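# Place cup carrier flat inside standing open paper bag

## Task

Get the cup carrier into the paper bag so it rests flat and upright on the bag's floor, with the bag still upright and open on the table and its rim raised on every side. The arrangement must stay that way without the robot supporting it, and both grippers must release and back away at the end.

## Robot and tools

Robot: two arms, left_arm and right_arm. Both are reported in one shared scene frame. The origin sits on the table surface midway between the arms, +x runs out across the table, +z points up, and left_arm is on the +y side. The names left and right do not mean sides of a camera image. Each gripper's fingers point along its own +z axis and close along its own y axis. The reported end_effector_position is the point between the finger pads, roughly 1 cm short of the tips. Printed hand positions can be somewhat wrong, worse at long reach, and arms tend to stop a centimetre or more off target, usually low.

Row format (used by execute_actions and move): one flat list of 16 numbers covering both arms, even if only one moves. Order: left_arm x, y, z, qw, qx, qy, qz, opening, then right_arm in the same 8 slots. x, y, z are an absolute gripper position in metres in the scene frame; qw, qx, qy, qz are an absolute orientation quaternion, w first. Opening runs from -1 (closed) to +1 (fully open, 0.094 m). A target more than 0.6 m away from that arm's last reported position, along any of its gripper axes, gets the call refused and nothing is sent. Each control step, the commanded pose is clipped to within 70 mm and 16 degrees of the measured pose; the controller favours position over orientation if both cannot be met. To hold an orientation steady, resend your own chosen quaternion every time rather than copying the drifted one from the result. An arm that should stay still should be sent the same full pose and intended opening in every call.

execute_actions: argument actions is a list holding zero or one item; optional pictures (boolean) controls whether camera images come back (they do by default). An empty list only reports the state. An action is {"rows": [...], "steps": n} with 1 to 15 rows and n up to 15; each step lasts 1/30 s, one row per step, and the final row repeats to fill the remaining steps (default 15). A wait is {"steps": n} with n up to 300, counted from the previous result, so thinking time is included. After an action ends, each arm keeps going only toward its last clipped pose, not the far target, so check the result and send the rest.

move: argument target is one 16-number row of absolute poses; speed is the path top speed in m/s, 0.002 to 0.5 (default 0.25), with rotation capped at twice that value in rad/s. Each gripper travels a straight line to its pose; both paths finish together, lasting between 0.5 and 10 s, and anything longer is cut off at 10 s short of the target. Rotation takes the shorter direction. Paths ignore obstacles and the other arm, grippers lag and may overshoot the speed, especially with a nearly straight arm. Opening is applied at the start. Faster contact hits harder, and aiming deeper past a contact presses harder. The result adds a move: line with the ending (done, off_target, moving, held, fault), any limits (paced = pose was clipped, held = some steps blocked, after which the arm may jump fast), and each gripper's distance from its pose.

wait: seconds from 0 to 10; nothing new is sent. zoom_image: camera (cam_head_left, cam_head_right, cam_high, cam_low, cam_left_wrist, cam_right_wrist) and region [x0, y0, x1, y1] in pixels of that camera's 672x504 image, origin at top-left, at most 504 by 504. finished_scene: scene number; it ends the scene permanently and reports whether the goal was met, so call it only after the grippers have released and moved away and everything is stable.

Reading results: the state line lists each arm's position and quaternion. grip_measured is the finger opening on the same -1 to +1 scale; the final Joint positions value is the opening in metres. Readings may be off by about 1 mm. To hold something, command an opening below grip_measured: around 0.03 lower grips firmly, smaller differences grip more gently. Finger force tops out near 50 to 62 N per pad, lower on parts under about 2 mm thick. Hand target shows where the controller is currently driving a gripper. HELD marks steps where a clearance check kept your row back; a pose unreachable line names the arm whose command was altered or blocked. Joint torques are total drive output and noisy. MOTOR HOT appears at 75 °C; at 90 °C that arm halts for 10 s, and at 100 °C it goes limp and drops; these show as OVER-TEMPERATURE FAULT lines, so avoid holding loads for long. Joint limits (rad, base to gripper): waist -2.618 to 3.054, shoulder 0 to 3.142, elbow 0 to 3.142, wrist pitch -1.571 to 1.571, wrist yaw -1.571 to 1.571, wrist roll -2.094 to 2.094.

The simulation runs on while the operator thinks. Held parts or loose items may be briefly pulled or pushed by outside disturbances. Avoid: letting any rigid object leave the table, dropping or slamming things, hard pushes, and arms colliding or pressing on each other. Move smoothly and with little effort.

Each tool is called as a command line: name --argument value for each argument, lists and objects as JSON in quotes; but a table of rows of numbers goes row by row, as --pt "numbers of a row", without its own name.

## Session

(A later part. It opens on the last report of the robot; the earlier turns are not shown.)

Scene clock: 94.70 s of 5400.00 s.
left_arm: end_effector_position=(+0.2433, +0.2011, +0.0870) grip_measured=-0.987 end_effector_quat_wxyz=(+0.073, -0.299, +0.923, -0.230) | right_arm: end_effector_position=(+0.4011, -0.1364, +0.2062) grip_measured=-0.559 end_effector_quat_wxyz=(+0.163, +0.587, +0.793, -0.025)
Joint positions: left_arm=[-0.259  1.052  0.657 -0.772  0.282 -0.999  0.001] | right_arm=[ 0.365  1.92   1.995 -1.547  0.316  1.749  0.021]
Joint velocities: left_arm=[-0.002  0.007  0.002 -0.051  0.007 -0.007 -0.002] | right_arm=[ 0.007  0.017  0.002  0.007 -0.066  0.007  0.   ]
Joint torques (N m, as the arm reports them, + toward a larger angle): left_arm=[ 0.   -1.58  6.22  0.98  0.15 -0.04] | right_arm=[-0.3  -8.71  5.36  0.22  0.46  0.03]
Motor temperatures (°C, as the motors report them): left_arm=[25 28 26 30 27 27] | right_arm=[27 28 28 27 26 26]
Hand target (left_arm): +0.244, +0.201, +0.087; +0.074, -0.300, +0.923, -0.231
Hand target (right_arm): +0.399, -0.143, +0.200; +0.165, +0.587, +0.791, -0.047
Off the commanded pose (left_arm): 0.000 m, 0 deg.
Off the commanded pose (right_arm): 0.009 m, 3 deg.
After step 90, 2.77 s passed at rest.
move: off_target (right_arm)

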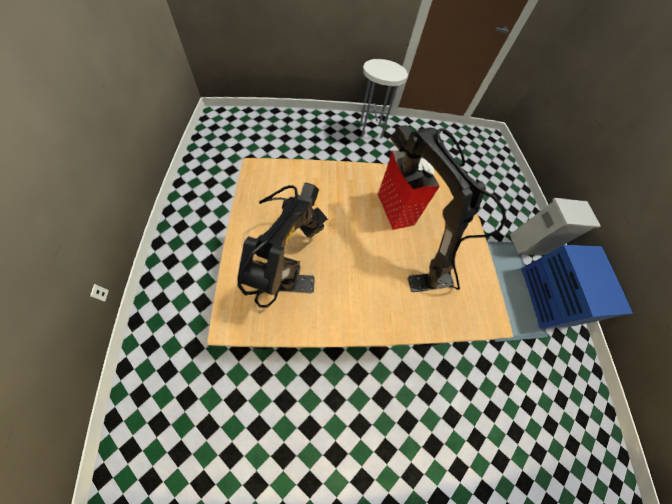

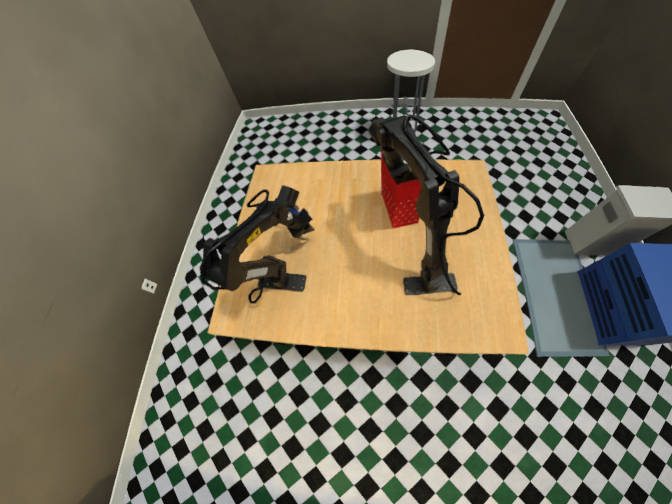

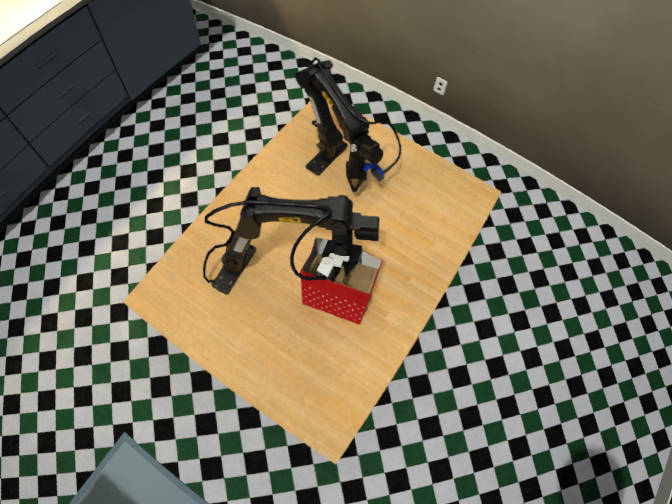

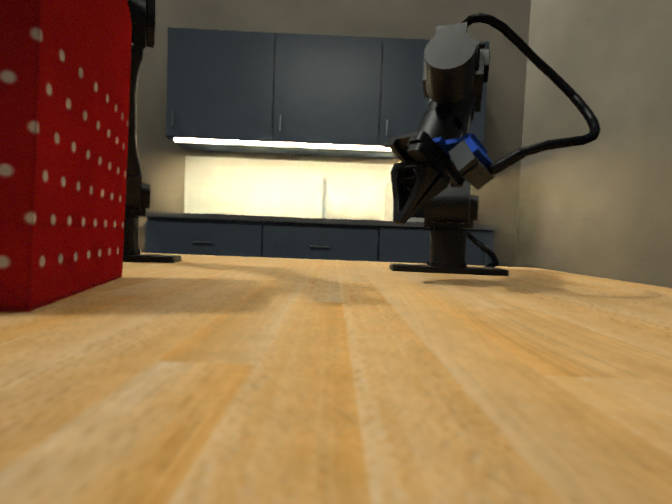

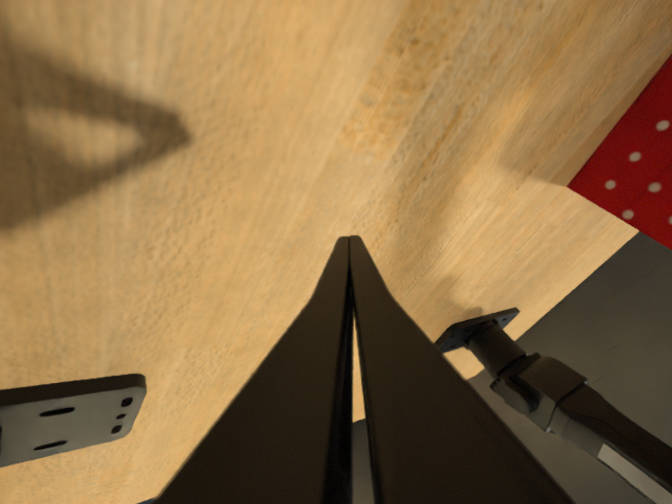

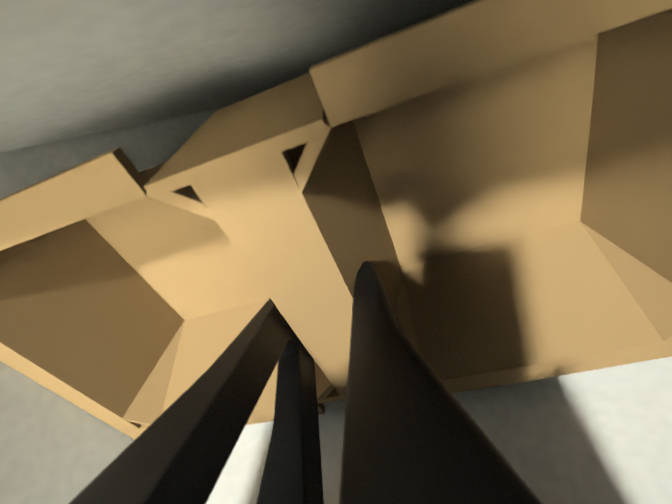

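The gripper body is now inside the rim, so I'm continuing down.

move --target '[0.2437,0.2011,0.0871,0.074,-0.3,0.923,-0.231,-1,0.4,-0.143,0.17,0.13,0.588,0.795,-0.06,-0.58]' --speed 0.03

zoom_image --camera "cam_high" --region '[270,190,430,340]'

zoom_image --camera "cam_head_left" --region '[360,100,490,240]'

Scene clock: 100.50 s of 5400.00 s.
left_arm: end_effector_position=(+0.2433, +0.2011, +0.0870) grip_measured=-0.987 end_effector_quat_wxyz=(+0.073, -0.299, +0.923, -0.230) | right_arm: end_effector_position=(+0.3977, -0.1384, +0.1770) grip_measured=-0.559 end_effector_quat_wxyz=(+0.132, +0.589, +0.796, -0.050)
Joint positions: left_arm=[-0.259  1.052  0.657 -0.772  0.282 -0.999  0.001] | right_arm=[ 0.349  1.949  1.926 -1.52   0.283  1.745  0.021]
Joint velocities: left_arm=[-0.017 -0.007  0.002 -0.051  0.051 -0.007 -0.001] | right_arm=[-0.012  0.007  0.007 -0.037 -0.037 -0.037  0.   ]
Joint torques (N m, as the arm reports them, + toward a larger angle): left_arm=[ 0.02 -1.61  6.11  0.99  0.17 -0.02] | right_arm=[-1.03 -9.11  5.5   0.29  0.25 -0.07]
Motor temperatures (°C, as the motors report them): left_arm=[25 28 26 30 27 27] | right_arm=[27 28 28 27 26 26]
Hand target (left_arm): +0.244, +0.201, +0.087; +0.074, -0.300, +0.923, -0.231
Hand target (right_arm): +0.399, -0.143, +0.170; +0.130, +0.589, +0.795, -0.060
Off the commanded pose (left_arm): 0.000 m, 0 deg.
Off the commanded pose (right_arm): 0.009 m, 1 deg.
After step 90, 0.90 s passed at rest.
move: done

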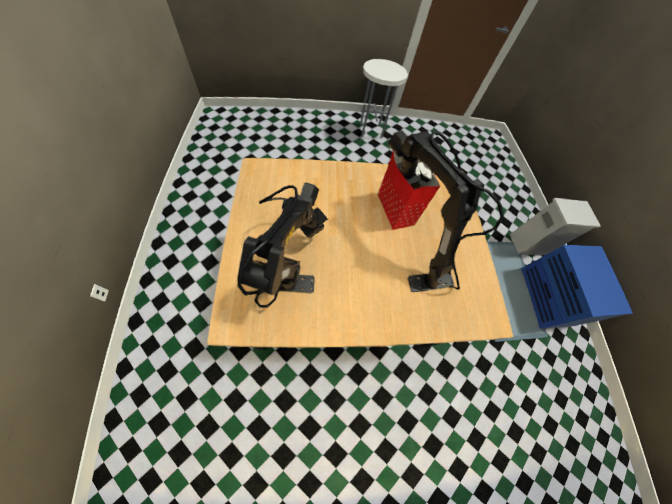

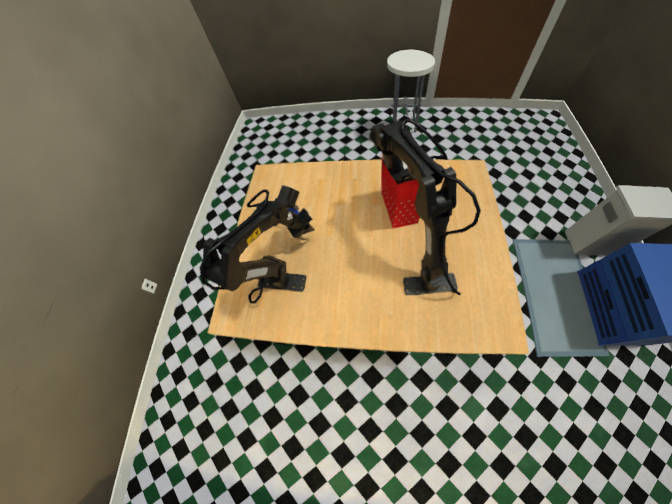

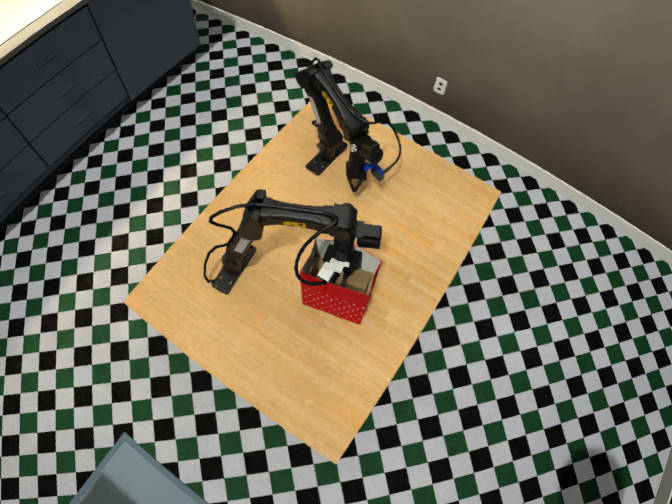

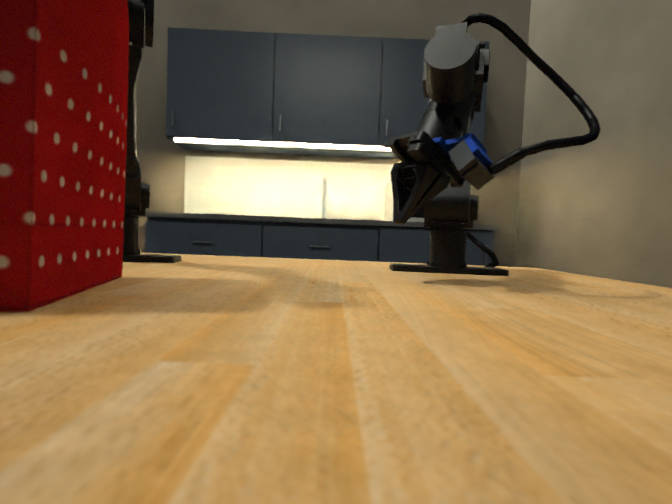

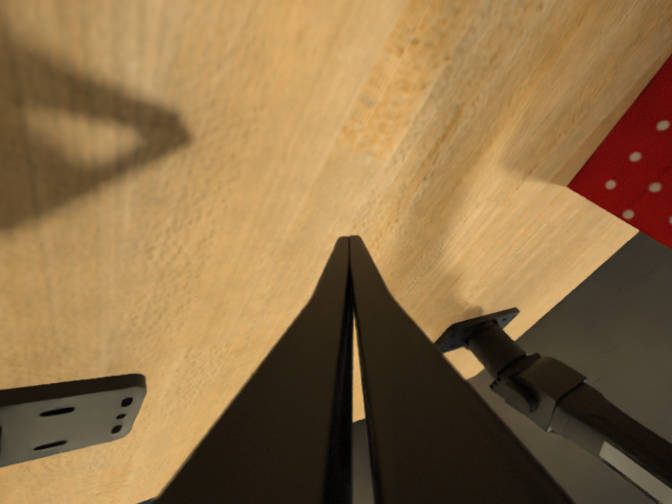

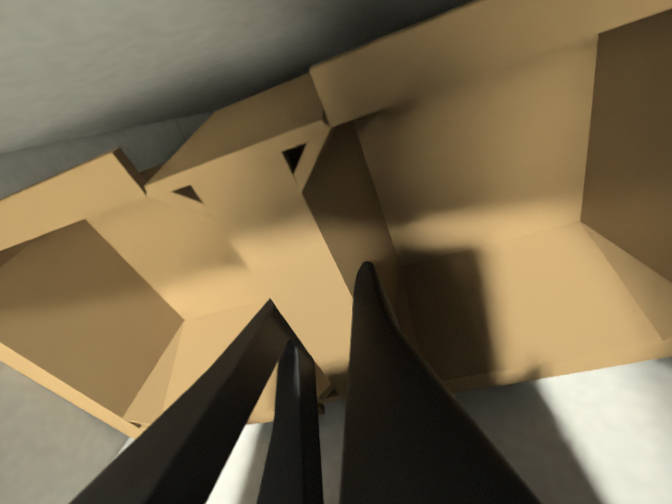

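Region (270, 190, 430, 340) of cam_high's 672x504 image, scaled by 3.150, with more detail than that image has; it fills the top 472 rows of this view, and the rest is white.

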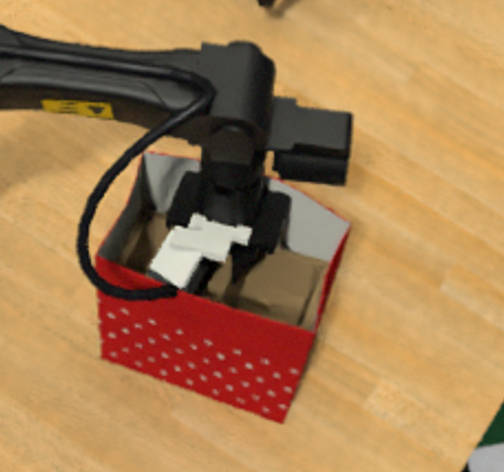

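Region (360, 100, 490, 240) of cam_head_left's 672x504 image, scaled by 3.600, with more detail than that image has; it fills the left 468 columns of this view, and the rest is white.

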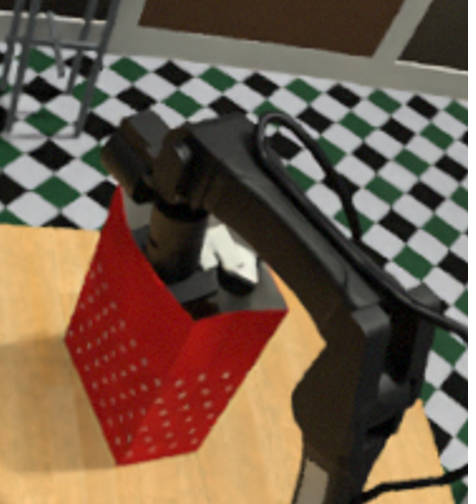

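The camera is inside too. Next I'll straighten the gripper and pull toward the base.

move --target '[0.2437,0.2011,0.0871,0.074,-0.3,0.923,-0.231,-1,0.395,-0.147,0.125,0.016,0.595,0.804,-0.012,-0.58]' --speed 0.05

move --target '[0.2437,0.2011,0.0871,0.074,-0.3,0.923,-0.231,-1,0.345,-0.19,0.095,0,0.595,0.804,0,-0.58]' --speed 0.05

zoom_image --camera "cam_high" --region '[250,190,410,340]'

zoom_image --camera "cam_head_left" --region '[370,120,500,260]'

Scene clock: 106.93 s of 5400.00 s.
left_arm: end_effector_position=(+0.2433, +0.2011, +0.0870) grip_measured=-0.987 end_effector_quat_wxyz=(+0.073, -0.299, +0.923, -0.230) | right_arm: end_effector_position=(+0.3947, -0.1430, +0.1271) grip_measured=-0.559 end_effector_quat_wxyz=(+0.017, +0.594, +0.805, -0.012)
Joint positions: left_arm=[-0.259  1.052  0.657 -0.772  0.282 -0.999  0.001] | right_arm=[ 0.226  1.949  1.754 -1.376  0.041  1.623  0.021]
Joint velocities: left_arm=[ 0.002  0.012  0.002  0.007  0.037 -0.066  0.   ] | right_arm=[ 0.007  0.027  0.002  0.066 -0.022 -0.007  0.   ]
Joint torques (N m, as the arm reports them, + toward a larger angle): left_arm=[ 0.   -1.63  6.18  1.01  0.14 -0.02] | right_arm=[ -1.03 -10.67   5.59   0.22   0.03  -0.05]
Motor temperatures (°C, as the motors report them): left_arm=[25 28 26 30 27 27] | right_arm=[27 28 28 27 26 26]
Hand target (left_arm): +0.244, +0.201, +0.087; +0.074, -0.300, +0.923, -0.231
Hand target (right_arm): +0.394, -0.147, +0.126; +0.015, +0.595, +0.803, -0.012
Off the commanded pose (left_arm): 0.000 m, 0 deg.
Off the commanded pose (right_arm): 0.004 m, 0 deg.
After step 90, 0.70 s passed at rest.
move: done

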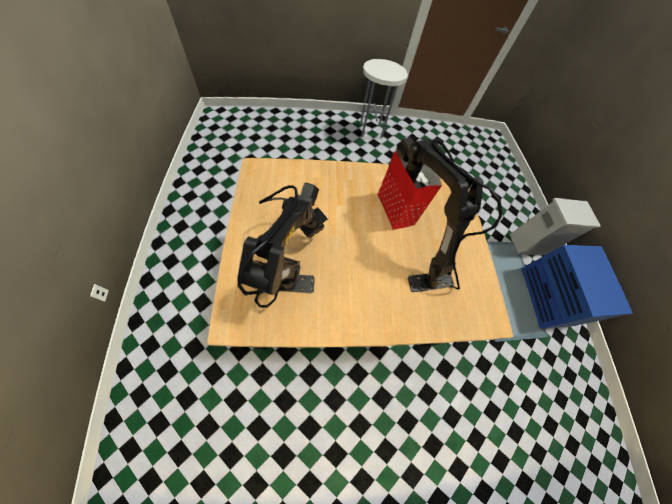

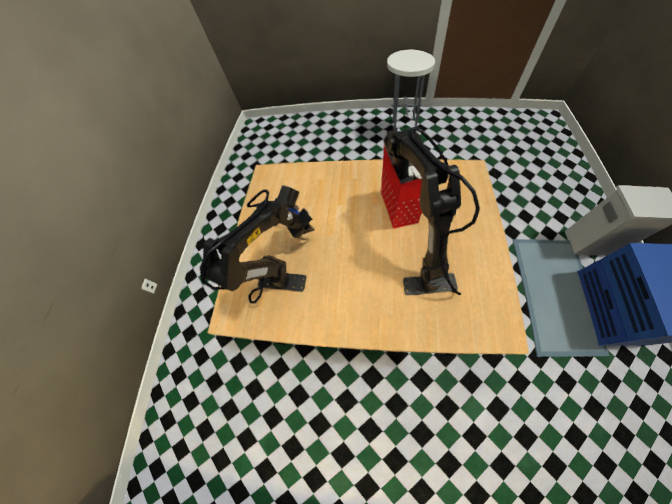

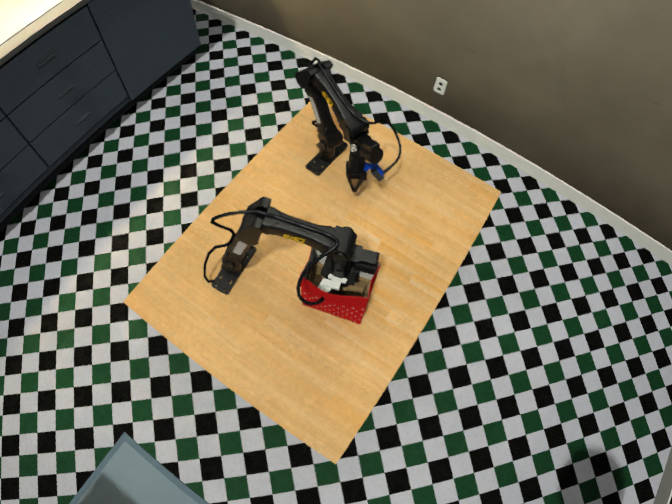

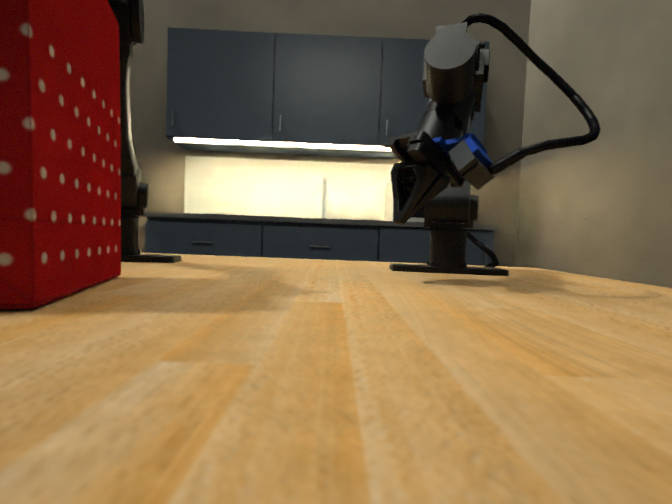

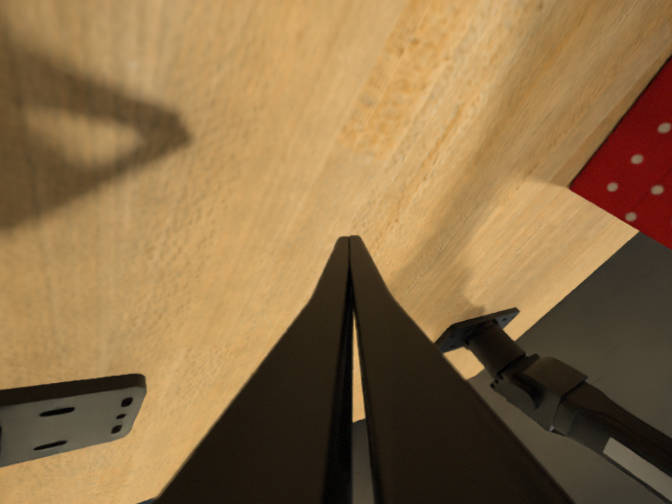

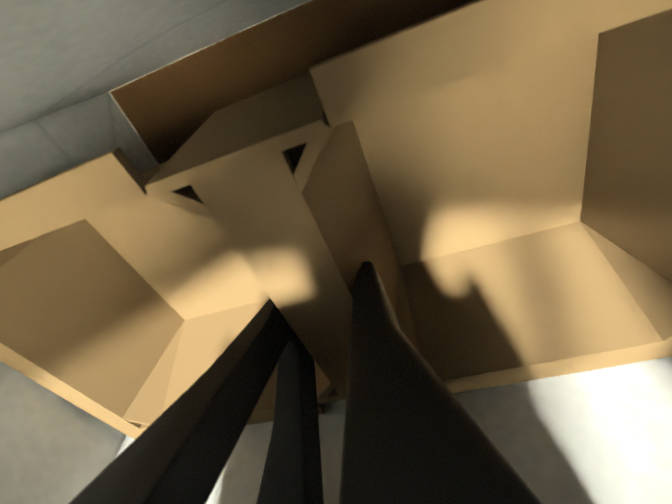

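Scene clock: 108.70 s of 5400.00 s.
left_arm: end_effector_position=(+0.2433, +0.2011, +0.0870) grip_measured=-0.987 end_effector_quat_wxyz=(+0.073, -0.299, +0.923, -0.230) | right_arm: end_effector_position=(+0.3446, -0.1869, +0.0905) grip_measured=-0.559 end_effector_quat_wxyz=(-0.007, +0.594, +0.805, -0.009)
Joint positions: left_arm=[-0.259  1.052  0.657 -0.772  0.282 -0.999  0.001] | right_arm=[ 0.125  1.744  1.345 -1.196  0.001  1.522  0.021]
Joint velocities: left_arm=[-0.012  0.012 -0.007 -0.037 -0.007 -0.037 -0.001] | right_arm=[-0.012 -0.017  0.007 -0.022 -0.022 -0.037 -0.   ]
Joint torques (N m, as the arm reports them, + toward a larger angle): left_arm=[ 0.01 -1.71  6.16  1.    0.17 -0.02] | right_arm=[ -0.98 -10.71   5.47   0.16  -0.01  -0.07]
Motor temperatures (°C, as the motors report them): left_arm=[25 28 26 30 27 27] | right_arm=[27 28 28 27 26 26]
Hand target (left_arm): +0.244, +0.201, +0.087; +0.074, -0.300, +0.923, -0.231
Hand target (right_arm): +0.345, -0.190, +0.095; -0.000, +0.595, +0.804, +0.001
Off the commanded pose (left_arm): 0.000 m, 0 deg.
Off the commanded pose (right_arm): 0.005 m, 1 deg.
move: done

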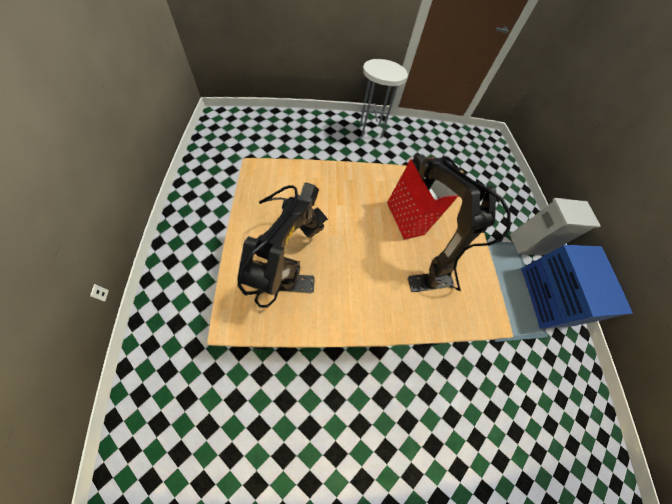

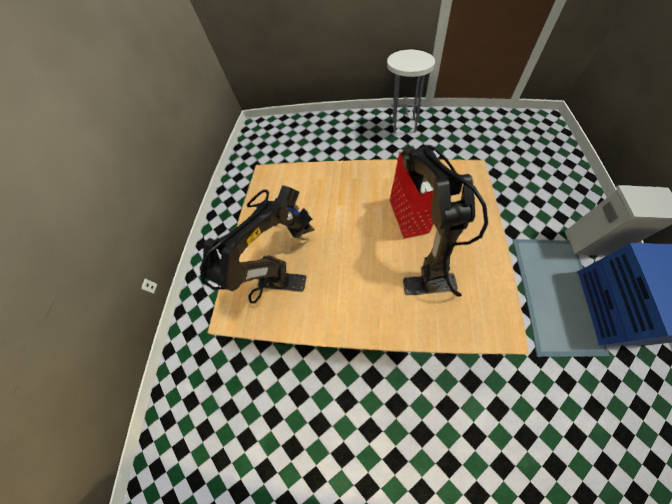

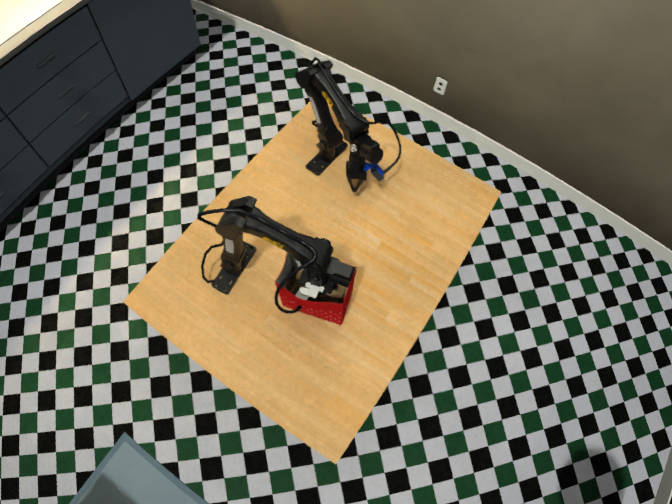

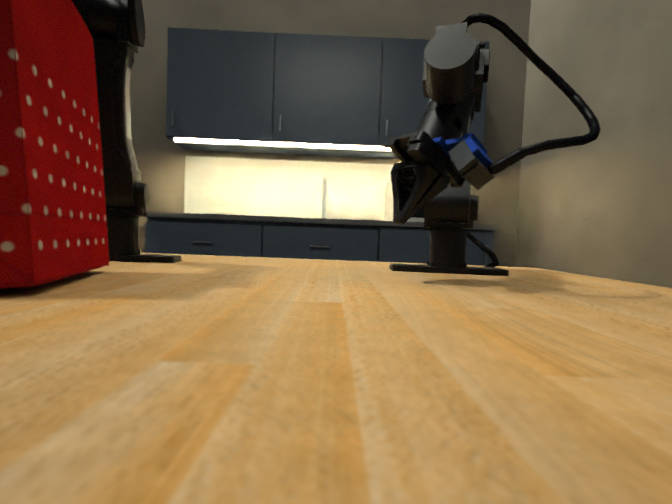

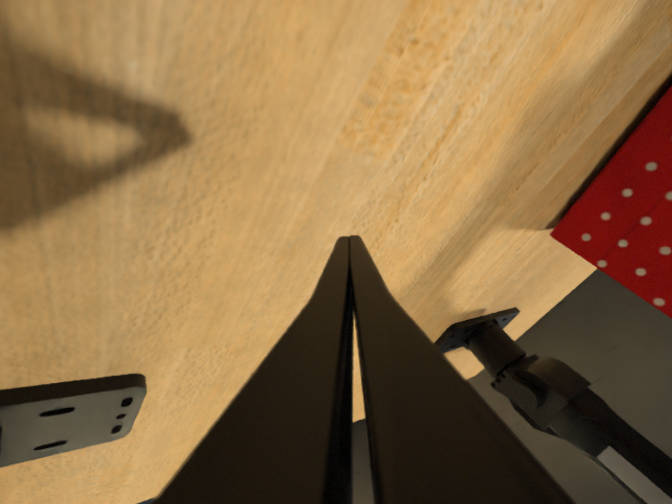

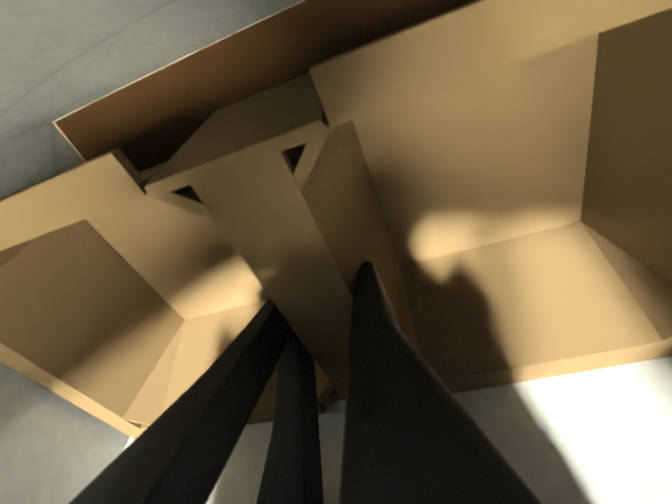

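Region (250, 190, 410, 340) of cam_high's 672x504 image, scaled by 3.150, with more detail than that image has; it fills the top 472 rows of this view, and the rest is white.

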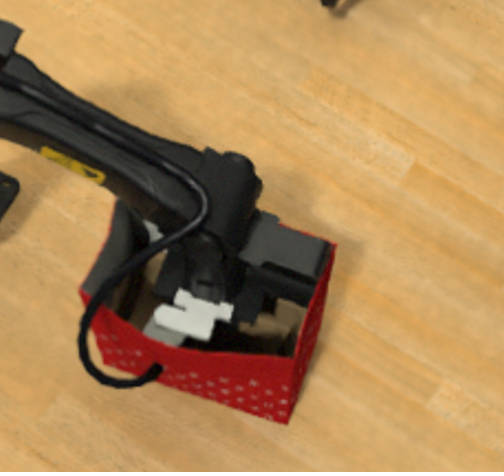

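Region (370, 120, 500, 260) of cam_head_left's 672x504 image, scaled by 3.600, with more detail than that image has; it fills the left 468 columns of this view, and the rest is white.

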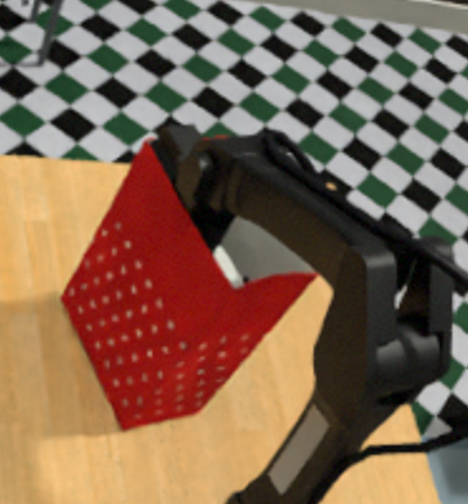

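move --target '[0.2437,0.2011,0.0871,0.074,-0.3,0.923,-0.231,-1,0.343,-0.17,0.085,0,0.595,0.804,0,-0.58]' --speed 0.04

move --target '[0.2437,0.2011,0.0871,0.074,-0.3,0.923,-0.231,-1,0.343,-0.173,0.032,0,0.595,0.804,0,-0.58]' --speed 0.04

zoom_image --camera "cam_head_left" --region '[370,120,500,260]'

Scene clock: 112.87 s of 5400.00 s.
left_arm: end_effector_position=(+0.2433, +0.2011, +0.0870) grip_measured=-0.987 end_effector_quat_wxyz=(+0.073, -0.299, +0.923, -0.230) | right_arm: end_effector_position=(+0.3445, -0.1732, +0.0861) grip_measured=-0.559 end_effector_quat_wxyz=(-0.002, +0.595, +0.803, -0.002)
Joint positions: left_arm=[-0.259  1.052  0.657 -0.772  0.282 -0.999  0.001] | right_arm=[ 0.167  1.744  1.327 -1.161 -0.001  1.568  0.021]
Joint velocities: left_arm=[ 0.012  0.002  0.007  0.007  0.022 -0.007 -0.   ] | right_arm=[ 0.007  0.007 -0.017  0.066 -0.037 -0.007  0.   ]
Joint torques (N m, as the arm reports them, + toward a larger angle): left_arm=[ 0.15 -1.62  6.05  0.99  0.16 -0.03] | right_arm=[ 1.01 -8.79  5.56  0.22  0.02  0.08]
Motor temperatures (°C, as the motors report them): left_arm=[25 28 26 30 27 27] | right_arm=[27 28 28 27 26 26]
Hand target (left_arm): +0.244, +0.201, +0.087; +0.074, -0.300, +0.923, -0.231
Hand target (right_arm): +0.343, -0.170, +0.085; -0.000, +0.595, +0.804, -0.001
Off the commanded pose (left_arm): 0.000 m, 0 deg.
Off the commanded pose (right_arm): 0.004 m, 0 deg.
After step 90, 0.43 s passed at rest.
move: done

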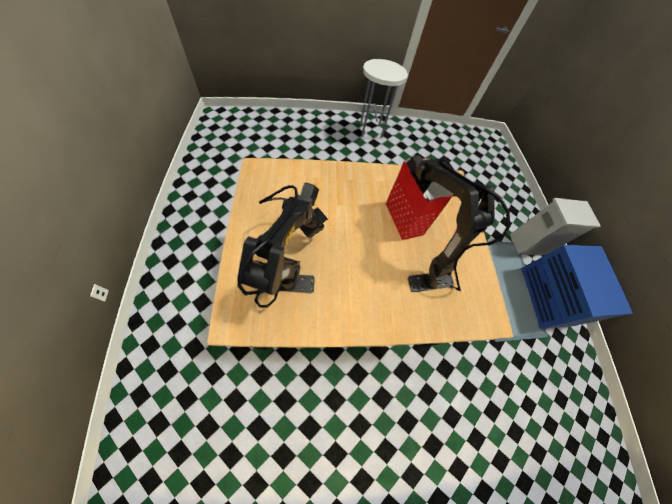

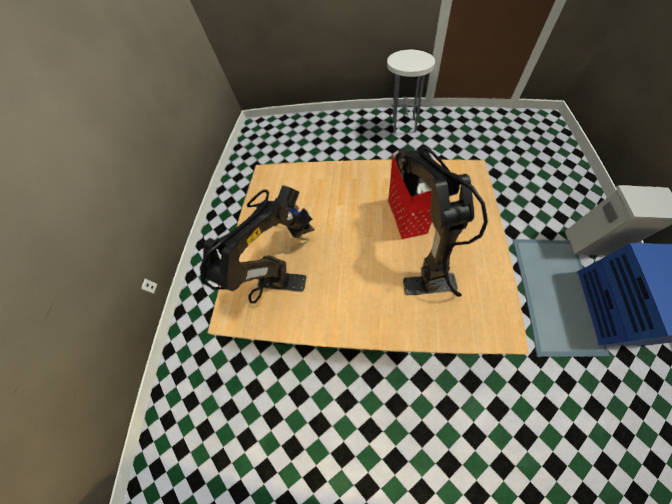

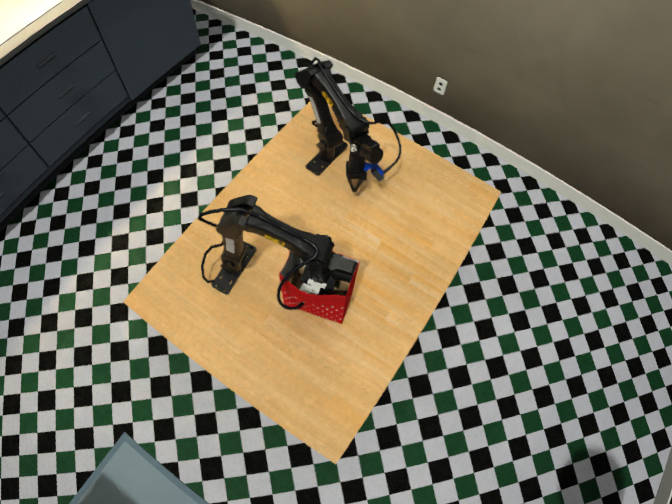

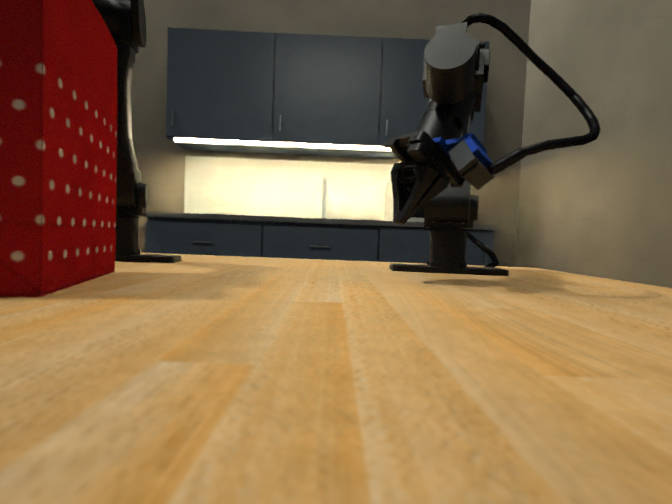

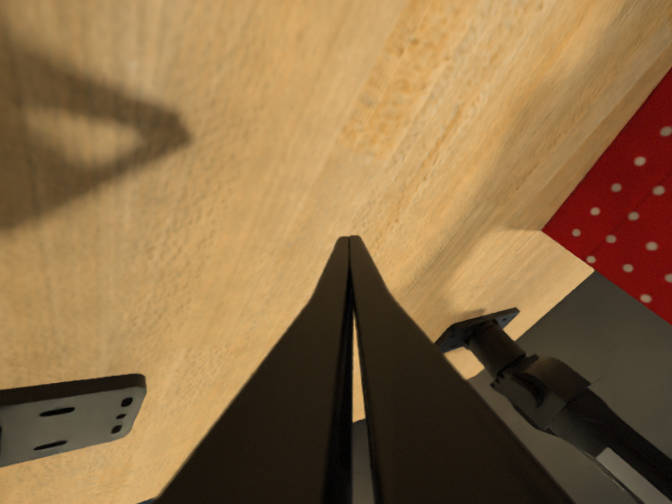

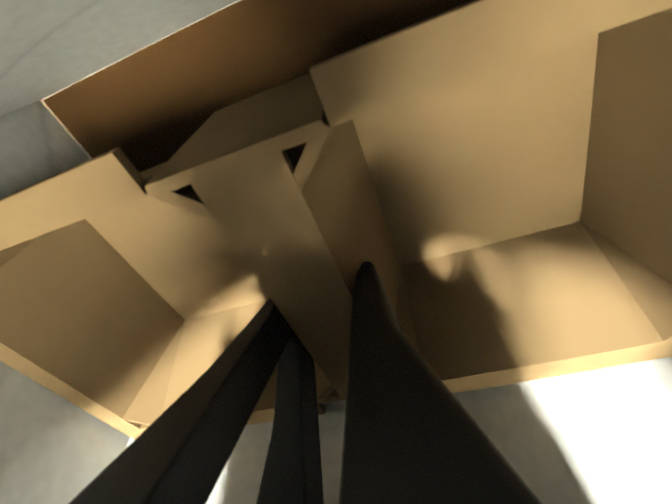

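Scene clock: 114.57 s of 5400.00 s.
left_arm: end_effector_position=(+0.2433, +0.2011, +0.0870) grip_measured=-0.987 end_effector_quat_wxyz=(+0.073, -0.299, +0.923, -0.230) | right_arm: end_effector_position=(+0.3443, -0.1732, +0.0394) grip_measured=-0.559 end_effector_quat_wxyz=(+0.004, +0.595, +0.803, +0.006)
Joint positions: left_arm=[-0.259  1.052  0.657 -0.772  0.282 -0.999  0.001] | right_arm=[ 0.167  1.772  1.17  -0.954 -0.001  1.568  0.021]
Joint velocities: left_arm=[ 0.012 -0.002 -0.027 -0.037 -0.051 -0.022 -0.002] | right_arm=[ 0.007  0.002 -0.007  0.007 -0.007 -0.081 -0.001]
Joint torques (N m, as the arm reports them, + toward a larger angle): left_arm=[ 0.06 -1.68  6.13  1.02  0.19 -0.03] | right_arm=[ 0.22 -7.04  5.26  0.3   0.02  0.  ]
Motor temperatures (°C, as the motors report them): left_arm=[25 28 26 30 27 27] | right_arm=[27 28 28 27 26 26]
Hand target (left_arm): +0.244, +0.201, +0.087; +0.074, -0.300, +0.923, -0.231
Hand target (right_arm): +0.342, -0.173, +0.032; +0.000, +0.595, +0.804, +0.000
Off the commanded pose (left_arm): 0.000 m, 0 deg.
Off the commanded pose (right_arm): 0.008 m, 1 deg.
move: done

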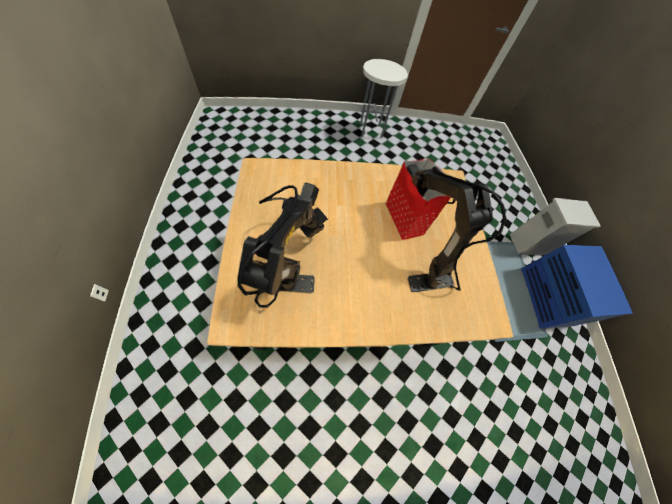

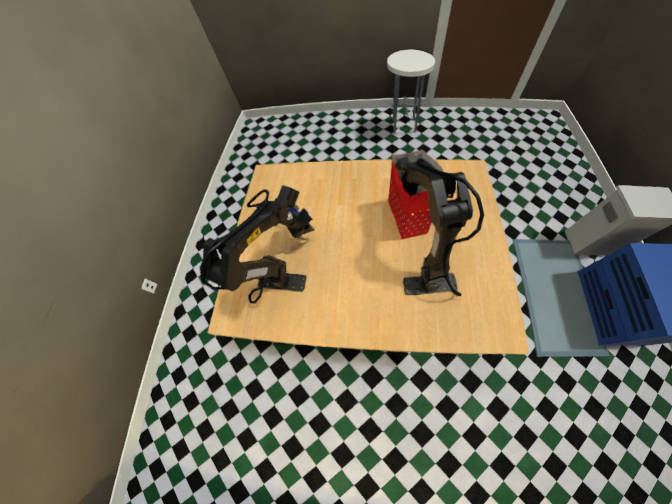

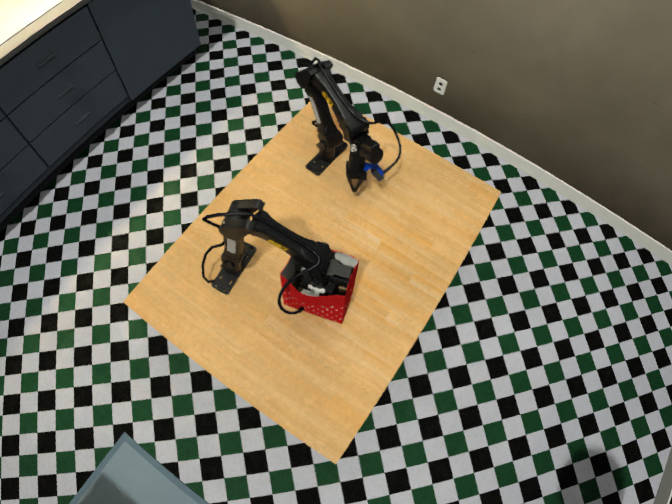

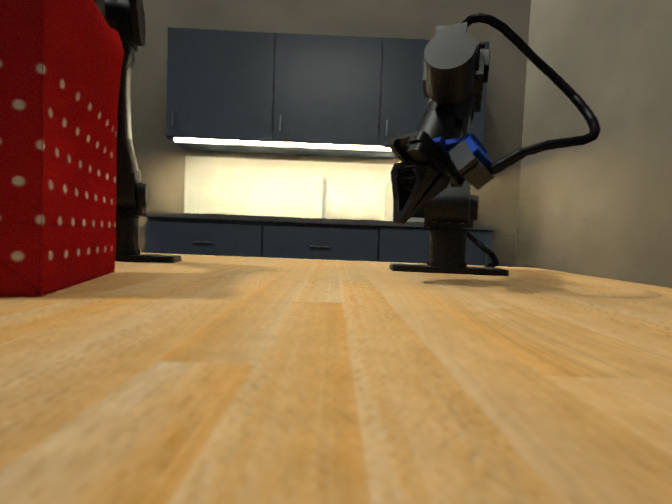

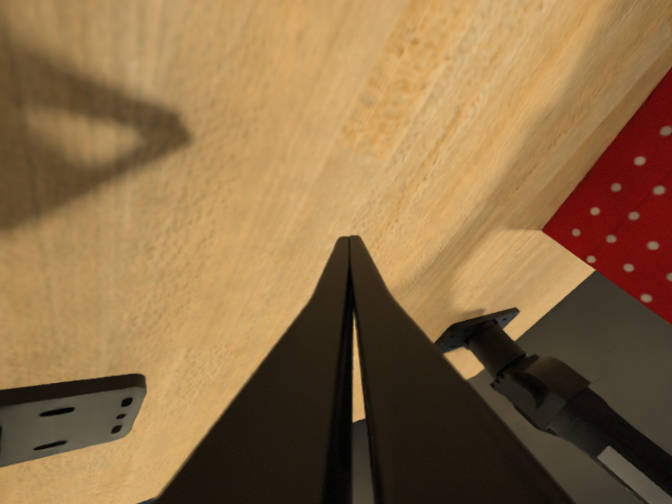

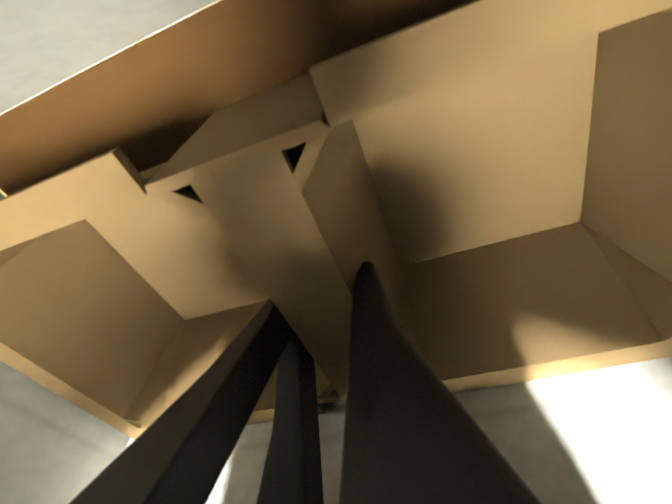

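Region (370, 120, 500, 260) of cam_head_left's 672x504 image, scaled by 3.600, with more detail than that image has; it fills the left 468 columns of this view, and the rest is white.

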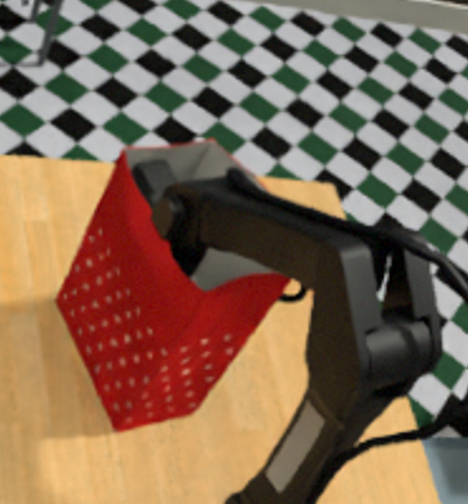

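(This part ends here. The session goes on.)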